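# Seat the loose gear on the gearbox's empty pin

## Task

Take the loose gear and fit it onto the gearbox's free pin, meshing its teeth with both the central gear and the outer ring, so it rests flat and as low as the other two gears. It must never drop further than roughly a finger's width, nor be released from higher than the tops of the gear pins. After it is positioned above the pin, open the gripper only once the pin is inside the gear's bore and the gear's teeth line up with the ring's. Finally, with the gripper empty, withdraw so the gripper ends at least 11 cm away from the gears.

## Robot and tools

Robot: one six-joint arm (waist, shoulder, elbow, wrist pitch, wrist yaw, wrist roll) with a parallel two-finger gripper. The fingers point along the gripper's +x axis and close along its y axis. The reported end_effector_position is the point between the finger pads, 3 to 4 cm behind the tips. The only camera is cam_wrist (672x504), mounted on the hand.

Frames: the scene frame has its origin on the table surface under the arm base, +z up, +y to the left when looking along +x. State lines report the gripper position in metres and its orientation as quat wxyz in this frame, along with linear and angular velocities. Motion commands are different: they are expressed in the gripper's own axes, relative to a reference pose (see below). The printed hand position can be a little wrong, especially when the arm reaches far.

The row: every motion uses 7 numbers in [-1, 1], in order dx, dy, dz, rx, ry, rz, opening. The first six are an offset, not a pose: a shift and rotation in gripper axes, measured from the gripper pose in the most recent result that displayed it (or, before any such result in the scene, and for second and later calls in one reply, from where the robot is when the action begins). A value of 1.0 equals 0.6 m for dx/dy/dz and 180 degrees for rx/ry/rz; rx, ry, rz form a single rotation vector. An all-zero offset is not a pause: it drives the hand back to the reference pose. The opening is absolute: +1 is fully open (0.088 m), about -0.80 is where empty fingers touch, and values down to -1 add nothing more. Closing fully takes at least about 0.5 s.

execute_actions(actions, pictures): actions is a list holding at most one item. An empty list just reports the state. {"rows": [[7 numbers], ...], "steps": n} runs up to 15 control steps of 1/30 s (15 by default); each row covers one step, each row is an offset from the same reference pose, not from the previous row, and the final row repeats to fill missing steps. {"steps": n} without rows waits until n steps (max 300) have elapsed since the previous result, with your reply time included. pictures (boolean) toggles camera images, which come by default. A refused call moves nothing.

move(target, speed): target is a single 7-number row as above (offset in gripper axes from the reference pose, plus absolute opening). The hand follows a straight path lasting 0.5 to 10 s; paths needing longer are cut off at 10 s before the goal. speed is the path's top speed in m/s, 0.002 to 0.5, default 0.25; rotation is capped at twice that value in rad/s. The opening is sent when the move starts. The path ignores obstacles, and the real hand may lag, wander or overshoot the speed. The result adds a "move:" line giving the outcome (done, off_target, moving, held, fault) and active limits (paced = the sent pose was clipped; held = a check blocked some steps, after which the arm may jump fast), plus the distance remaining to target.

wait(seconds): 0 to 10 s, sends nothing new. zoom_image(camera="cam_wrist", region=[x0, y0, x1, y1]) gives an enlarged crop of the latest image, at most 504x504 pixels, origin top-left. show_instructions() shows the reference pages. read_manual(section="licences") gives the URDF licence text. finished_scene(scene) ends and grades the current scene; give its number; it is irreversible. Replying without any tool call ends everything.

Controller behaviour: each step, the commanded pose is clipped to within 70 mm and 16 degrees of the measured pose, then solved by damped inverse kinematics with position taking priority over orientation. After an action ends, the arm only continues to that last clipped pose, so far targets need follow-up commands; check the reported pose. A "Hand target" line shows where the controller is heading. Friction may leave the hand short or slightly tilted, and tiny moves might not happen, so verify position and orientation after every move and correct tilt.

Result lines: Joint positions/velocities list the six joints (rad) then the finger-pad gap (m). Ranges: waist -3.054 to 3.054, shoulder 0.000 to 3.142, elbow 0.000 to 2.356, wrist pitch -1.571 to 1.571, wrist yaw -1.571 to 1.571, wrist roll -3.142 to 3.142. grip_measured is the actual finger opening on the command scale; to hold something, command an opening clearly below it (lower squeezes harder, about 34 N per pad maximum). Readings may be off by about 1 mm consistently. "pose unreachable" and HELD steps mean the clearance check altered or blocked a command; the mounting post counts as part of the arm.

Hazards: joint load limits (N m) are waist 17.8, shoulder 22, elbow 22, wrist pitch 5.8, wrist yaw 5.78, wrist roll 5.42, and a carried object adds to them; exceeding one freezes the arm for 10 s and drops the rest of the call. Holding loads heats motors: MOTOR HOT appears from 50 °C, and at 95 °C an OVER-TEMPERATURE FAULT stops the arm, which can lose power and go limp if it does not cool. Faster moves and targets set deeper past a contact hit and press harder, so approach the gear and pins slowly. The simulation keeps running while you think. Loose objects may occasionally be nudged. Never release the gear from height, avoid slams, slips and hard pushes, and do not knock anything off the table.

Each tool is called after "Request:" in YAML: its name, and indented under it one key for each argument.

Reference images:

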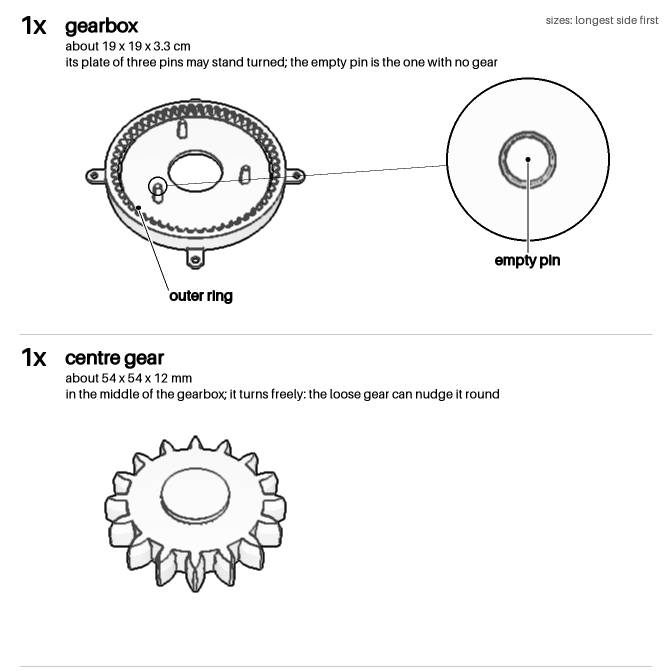

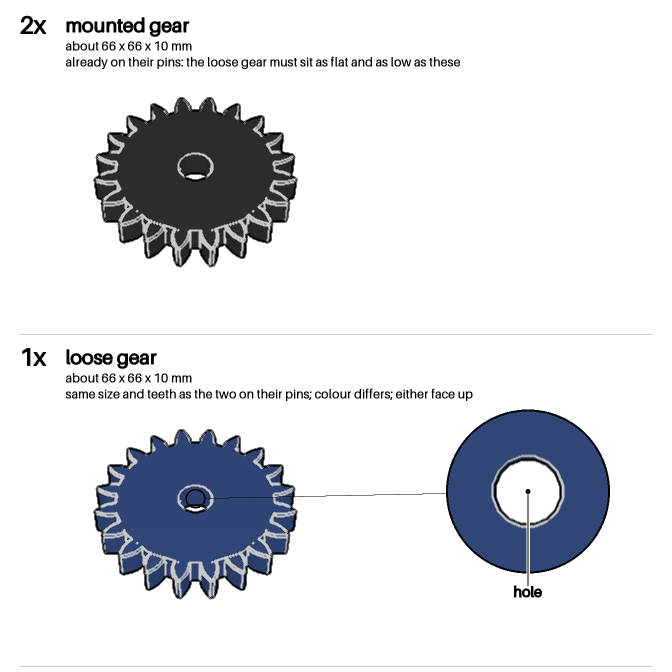

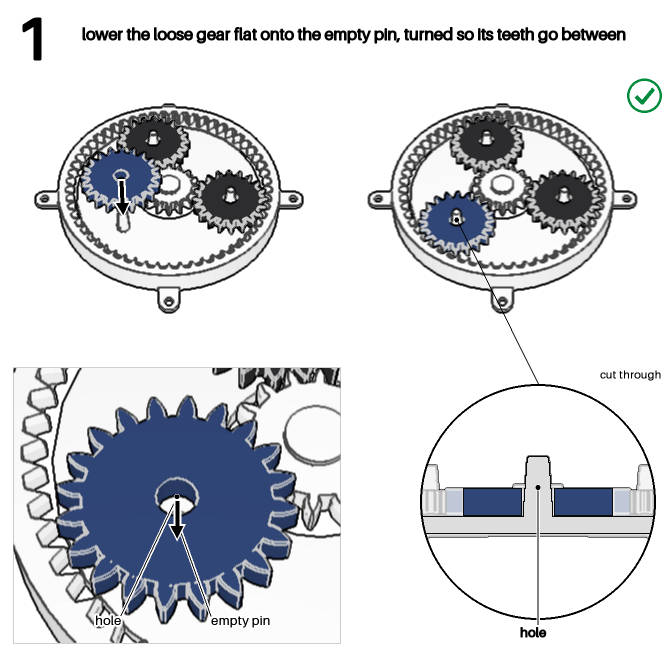

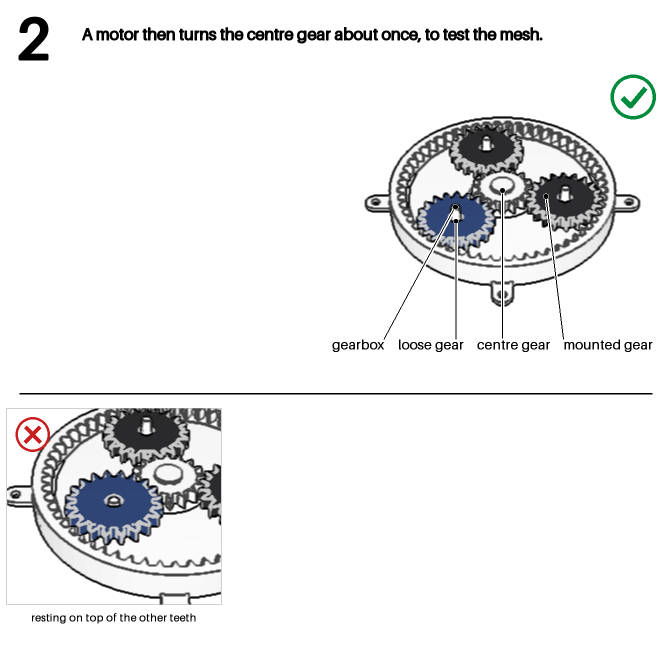

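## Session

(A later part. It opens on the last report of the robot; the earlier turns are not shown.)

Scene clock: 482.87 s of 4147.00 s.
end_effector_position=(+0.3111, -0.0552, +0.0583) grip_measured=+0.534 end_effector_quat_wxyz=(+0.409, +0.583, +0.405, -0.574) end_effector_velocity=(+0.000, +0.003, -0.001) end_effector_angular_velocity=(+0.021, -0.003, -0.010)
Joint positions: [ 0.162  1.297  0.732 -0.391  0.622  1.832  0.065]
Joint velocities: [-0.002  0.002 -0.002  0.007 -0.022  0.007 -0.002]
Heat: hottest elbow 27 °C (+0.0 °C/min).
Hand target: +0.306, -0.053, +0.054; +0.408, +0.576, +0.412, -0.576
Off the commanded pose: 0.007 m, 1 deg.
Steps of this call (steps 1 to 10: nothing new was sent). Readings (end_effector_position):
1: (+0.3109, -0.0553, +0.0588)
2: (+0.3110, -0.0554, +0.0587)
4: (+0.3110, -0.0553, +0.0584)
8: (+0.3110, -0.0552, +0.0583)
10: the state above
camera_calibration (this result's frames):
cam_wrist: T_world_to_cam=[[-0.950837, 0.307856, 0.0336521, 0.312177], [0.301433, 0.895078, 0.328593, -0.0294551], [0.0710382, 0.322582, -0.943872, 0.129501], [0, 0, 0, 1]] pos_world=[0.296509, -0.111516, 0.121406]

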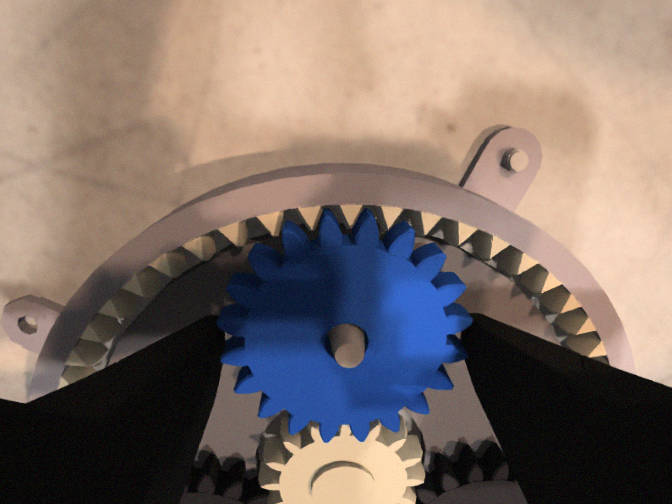

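Request:
execute_actions:
  actions:
    - {"rows": [[0.007,-0.0095,-0.001,-0.0032,-0.0017,-0.005,0.12],[0.008,-0.010,-0.001,-0.0032,-0.0017,-0.005,0.12],[0.009,-0.010,-0.001,-0.0032,-0.0017,-0.005,0.12],[0.010,-0.010,-0.001,-0.0032,-0.0017,-0.005,0.12],[0.011,-0.010,-0.001,-0.0032,-0.0017,-0.005,0.12],[0.012,-0.010,-0.001,-0.0032,-0.0017,-0.005,0.12],[0.013,-0.010,-0.001,-0.0032,-0.0017,-0.005,0.12],[0.014,-0.010,-0.001,-0.0032,-0.0017,-0.005,0.12],[0.015,-0.010,-0.001,-0.0032,-0.0017,-0.005,0.12],[0.016,-0.010,-0.001,-0.0032,-0.0017,-0.005,0.12],[0.017,-0.010,-0.001,-0.0032,-0.0017,-0.005,0.12],[0.018,-0.010,-0.001,-0.0032,-0.0017,-0.005,0.12],[0.019,-0.010,-0.001,-0.0032,-0.0017,-0.005,0.12]], "steps": 15}
  pictures: false

Request:
execute_actions:
  actions:
    - {"steps": 10}

Request:
zoom_image:
  camera: "cam_wrist"
  region: [220, 180, 480, 480]

Scene clock: 495.70 s of 4147.00 s.
end_effector_position=(+0.3108, -0.0549, +0.0527) grip_measured=+0.535 end_effector_quat_wxyz=(+0.410, +0.582, +0.403, -0.574) end_effector_velocity=(-0.005, -0.000, -0.002) end_effector_angular_velocity=(-0.008, +0.008, +0.024)
Joint positions: [ 0.151  1.312  0.723 -0.358  0.618  1.819  0.065]
Joint velocities: [-0.002 -0.002 -0.017  0.007  0.007 -0.022  0.   ]
Heat: hottest elbow 27 °C (+0.0 °C/min).
Hand target: +0.306, -0.053, +0.047; +0.409, +0.576, +0.411, -0.577
Off the commanded pose: 0.008 m, 1 deg.
Steps of this call (steps 1 to 370: nothing new was sent; steps 371 to 385: all 15 steps of this action). Readings (end_effector_position):
371: (+0.3106, -0.0550, +0.0577)
372: (+0.3106, -0.0549, +0.0577)
374: (+0.3110, -0.0548, +0.0574)
378: (+0.3110, -0.0549, +0.0557)
385: the state above

Scene clock: 496.03 s of 4147.00 s.
end_effector_position=(+0.3109, -0.0547, +0.0525) grip_measured=+0.535 end_effector_quat_wxyz=(+0.411, +0.583, +0.403, -0.574) end_effector_velocity=(-0.002, +0.003, -0.000) end_effector_angular_velocity=(+0.021, +0.005, -0.004)
Joint positions: [ 0.15   1.312  0.722 -0.354  0.617  1.817  0.065]
Joint velocities: [-0.002 -0.002 -0.002 -0.007 -0.022  0.007 -0.   ]
Heat: hottest elbow 27 °C (+0.0 °C/min).
Hand target: +0.306, -0.053, +0.047; +0.409, +0.576, +0.411, -0.577
Off the commanded pose: 0.008 m, 1 deg.
Steps of this call (steps 1 to 10: nothing new was sent). Readings (end_effector_position):
1: (+0.3109, -0.0548, +0.0526)
2: (+0.3109, -0.0547, +0.0526)
4: (+0.3109, -0.0547, +0.0525)
8: (+0.3109, -0.0547, +0.0525)
10: the state above
camera_calibration (this result's frames):
cam_wrist: T_world_to_cam=[[-0.951, 0.30769, 0.0304169, 0.312209], [0.300354, 0.895991, 0.32709, -0.027472], [0.0733892, 0.320199, -0.944503, 0.123053], [0, 0, 0, 1]] pos_world=[0.296132, -0.11085, 0.115713]

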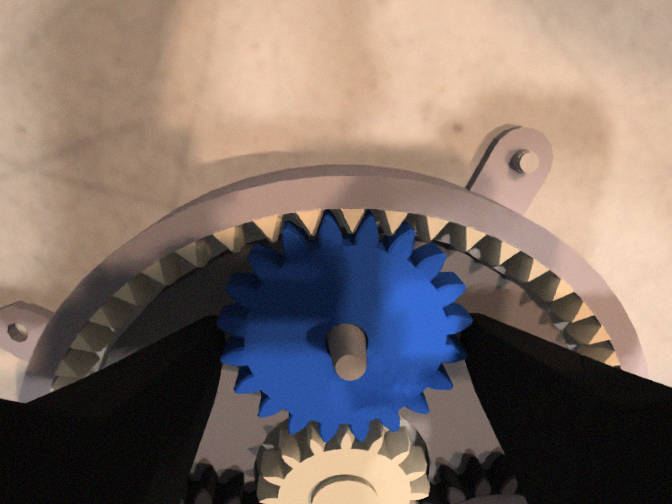

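Region (220, 180, 480, 480) of cam_wrist's 672x504 image, scaled by 1.680, with more detail than that image has; it fills the left 437 columns of this view, and the rest is white.

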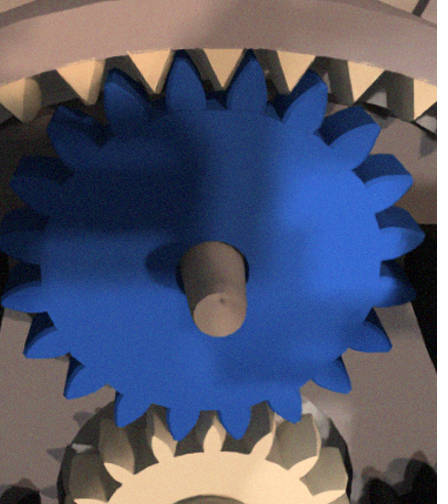

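Request:
execute_actions:
  actions:
    - {"rows": [[0,0,0,0,0,0,0.3],[0,0,0,0,0,0,0.45],[0,0,0,0,0,0,0.52],[0,0,0,0,0,0,0.55],[0,0,0,0,0,0,0.58],[0,0,0,0,0,0,0.61],[0,0,0,0,0,0,0.64],[0,0,0,0,0,0,0.67],[0,0,0,0,0,0,0.7],[0,0,0,0,0,0,0.73]], "steps": 15}
  pictures: false

Request:
execute_actions:
  actions:
    - {"rows": [[-0.004,0.004,0.0005,0.0016,0.0008,0.0025,0.73],[-0.008,0.008,0.001,0.0032,0.0017,0.005,0.73],[-0.012,0.008,0.001,0.0032,0.0017,0.005,0.73],[-0.016,0.008,0.001,0.0032,0.0017,0.005,0.73],[-0.02,0.008,0.001,0.0032,0.0017,0.005,0.73],[-0.025,0.008,0.001,0.0032,0.0017,0.005,0.73],[-0.03,0.008,0.001,0.0032,0.0017,0.005,0.73],[-0.035,0.008,0.001,0.0032,0.0017,0.005,0.73],[-0.04,0.008,0.001,0.0032,0.0017,0.005,0.73],[-0.045,0.008,0.001,0.0032,0.0017,0.005,0.73],[-0.05,0.008,0.001,0.0032,0.0017,0.005,0.73],[-0.055,0.008,0.001,0.0032,0.0017,0.005,0.73],[-0.06,0.008,0.001,0.0032,0.0017,0.005,0.73]], "steps": 15}
  pictures: false

Request:
move:
  target: [-0.2, 0, 0.12, 0, 0, 0, 0.73]
  speed: 0.2

Scene clock: 517.07 s of 4147.00 s.
end_effector_position=(+0.3102, -0.0544, +0.0519) grip_measured=+0.705 end_effector_quat_wxyz=(+0.411, +0.582, +0.404, -0.574) end_effector_velocity=(-0.006, +0.002, -0.001) end_effector_angular_velocity=(+0.008, +0.022, +0.021)
Joint positions: [ 0.15   1.314  0.72  -0.353  0.617  1.817  0.074]
Joint velocities: [-0.002  0.002 -0.002 -0.022 -0.007 -0.007  0.011]
Heat: hottest wrist pitch 27 °C (+0.0 °C/min).
Hand target: +0.311, -0.055, +0.052; +0.411, +0.583, +0.403, -0.574
Off the commanded pose: 0.001 m, 0 deg.
Steps of this call (steps 1 to 616: nothing new was sent; steps 617 to 631: all 15 steps of this action). Readings (end_effector_position):
617: (+0.3108, -0.0544, +0.0519)
618: (+0.3108, -0.0544, +0.0519)
620: (+0.3108, -0.0544, +0.0519)
624: (+0.3107, -0.0544, +0.0519)
631: the state above

Scene clock: 517.57 s of 4147.00 s.
end_effector_position=(+0.3106, -0.0543, +0.0789) grip_measured=+0.729 end_effector_quat_wxyz=(+0.411, +0.584, +0.405, -0.571) end_effector_velocity=(+0.012, -0.003, +0.057) end_effector_angular_velocity=(+0.013, -0.052, -0.028)
Joint positions: [ 0.22   1.241  0.751 -0.493  0.652  1.883  0.075]
Joint velocities: [ 0.144 -0.139  0.09  -0.256  0.066  0.139  0.   ]
Heat: hottest wrist pitch 27 °C (+0.0 °C/min).
Hand target: +0.314, -0.057, +0.087; +0.411, +0.589, +0.398, -0.570
Off the commanded pose: 0.010 m, 1 deg.
Steps of this call (steps 1 to 15: all 15 steps of this action). Readings (end_effector_position):
1: (+0.3102, -0.0544, +0.0519)
2: (+0.3103, -0.0544, +0.0519)
4: (+0.3092, -0.0541, +0.0531)
8: (+0.3085, -0.0538, +0.0603)
15: the state above

Scene clock: 519.20 s of 4147.00 s.
end_effector_position=(+0.2819, -0.1209, +0.1984) grip_measured=+0.730 end_effector_quat_wxyz=(+0.410, +0.579, +0.411, -0.573) end_effector_velocity=(-0.003, +0.003, +0.001) end_effector_angular_velocity=(+0.023, +0.012, +0.009)
Joint positions: [ 0.378  0.905  1.01  -1.22   0.728  2.063  0.075]
Joint velocities: [ 0.007 -0.002  0.002 -0.022 -0.022  0.007 -0.   ]
Heat: hottest elbow 27 °C (+0.0 °C/min).
Hand target: +0.284, -0.123, +0.202; +0.410, +0.584, +0.405, -0.572
Off the commanded pose: 0.005 m, 1 deg.
move: done
camera_calibration (this result's frames):
cam_wrist: T_world_to_cam=[[-0.954411, 0.295526, 0.0419998, 0.297778], [0.29243, 0.897495, 0.330132, -0.00541092], [0.0598678, 0.327363, -0.943, 0.288616], [0, 0, 0, 1]] pos_world=[0.268506, -0.177627, 0.261445]

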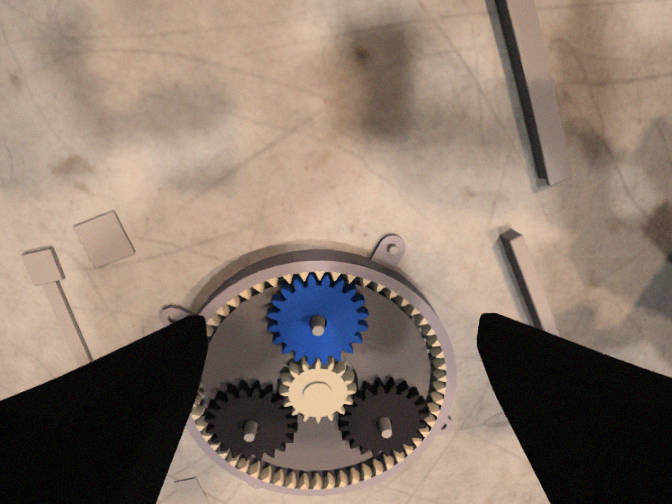

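Request:
zoom_image:
  camera: "cam_wrist"
  region: [190, 250, 460, 500]

Region (190, 250, 460, 500) of cam_wrist's 672x504 image, scaled by 1.867, with more detail than that image has; it fills the top 467 rows of this view, and the rest is white.

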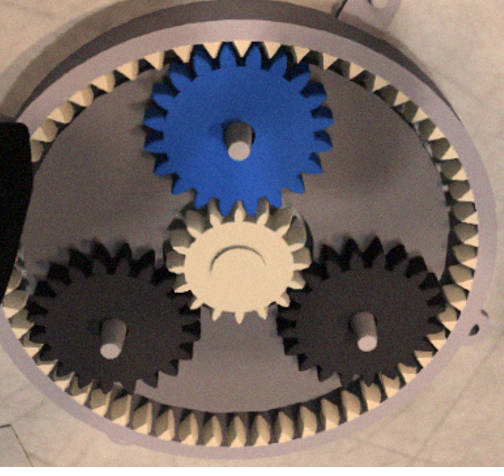

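Request:
move:
  target: [0, 0.05, 0.15, 0, 0, 0, 0.73]
  speed: 0.2

Request:
finished_scene:
  scene: 1

Scene clock: 527.40 s of 4147.00 s.
end_effector_position=(+0.2776, -0.2130, +0.1964) grip_measured=+0.730 end_effector_quat_wxyz=(+0.410, +0.574, +0.414, -0.576) end_effector_velocity=(-0.001, +0.002, +0.001) end_effector_angular_velocity=(+0.038, -0.013, +0.011)
Joint positions: [-0.311  0.837  1.137 -1.09   0.318  1.42   0.075]
Joint velocities: [-0.037 -0.007  0.002 -0.007 -0.066 -0.037 -0.   ]
Heat: hottest elbow 28 °C (+1.0 °C/min).
Hand target: +0.280, -0.215, +0.198; +0.411, +0.577, +0.411, -0.574
Off the commanded pose: 0.005 m, 1 deg.
After step 190, 0.80 s passed at rest.
move: done
camera_calibration (this result's frames):
cam_wrist: T_world_to_cam=[[-0.954946, 0.292067, 0.0526804, 0.31829], [0.293005, 0.899604, 0.323821, 0.0806936], [0.047186, 0.324667, -0.944651, 0.32043], [0, 0, 0, 1]] pos_world=[0.265186, -0.269587, 0.259796]

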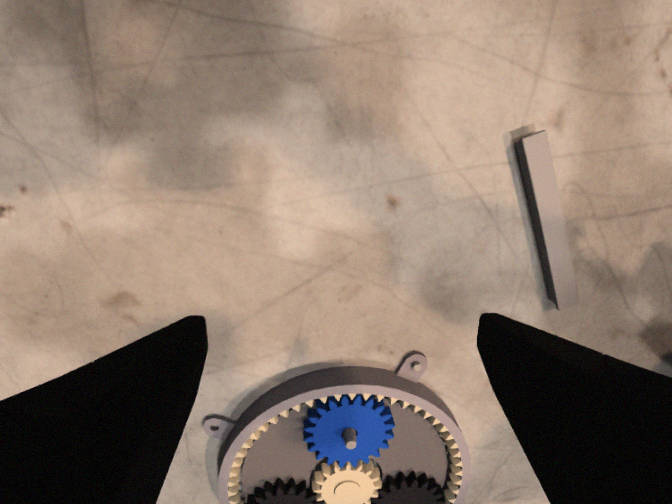

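The scene is finished: the task was done.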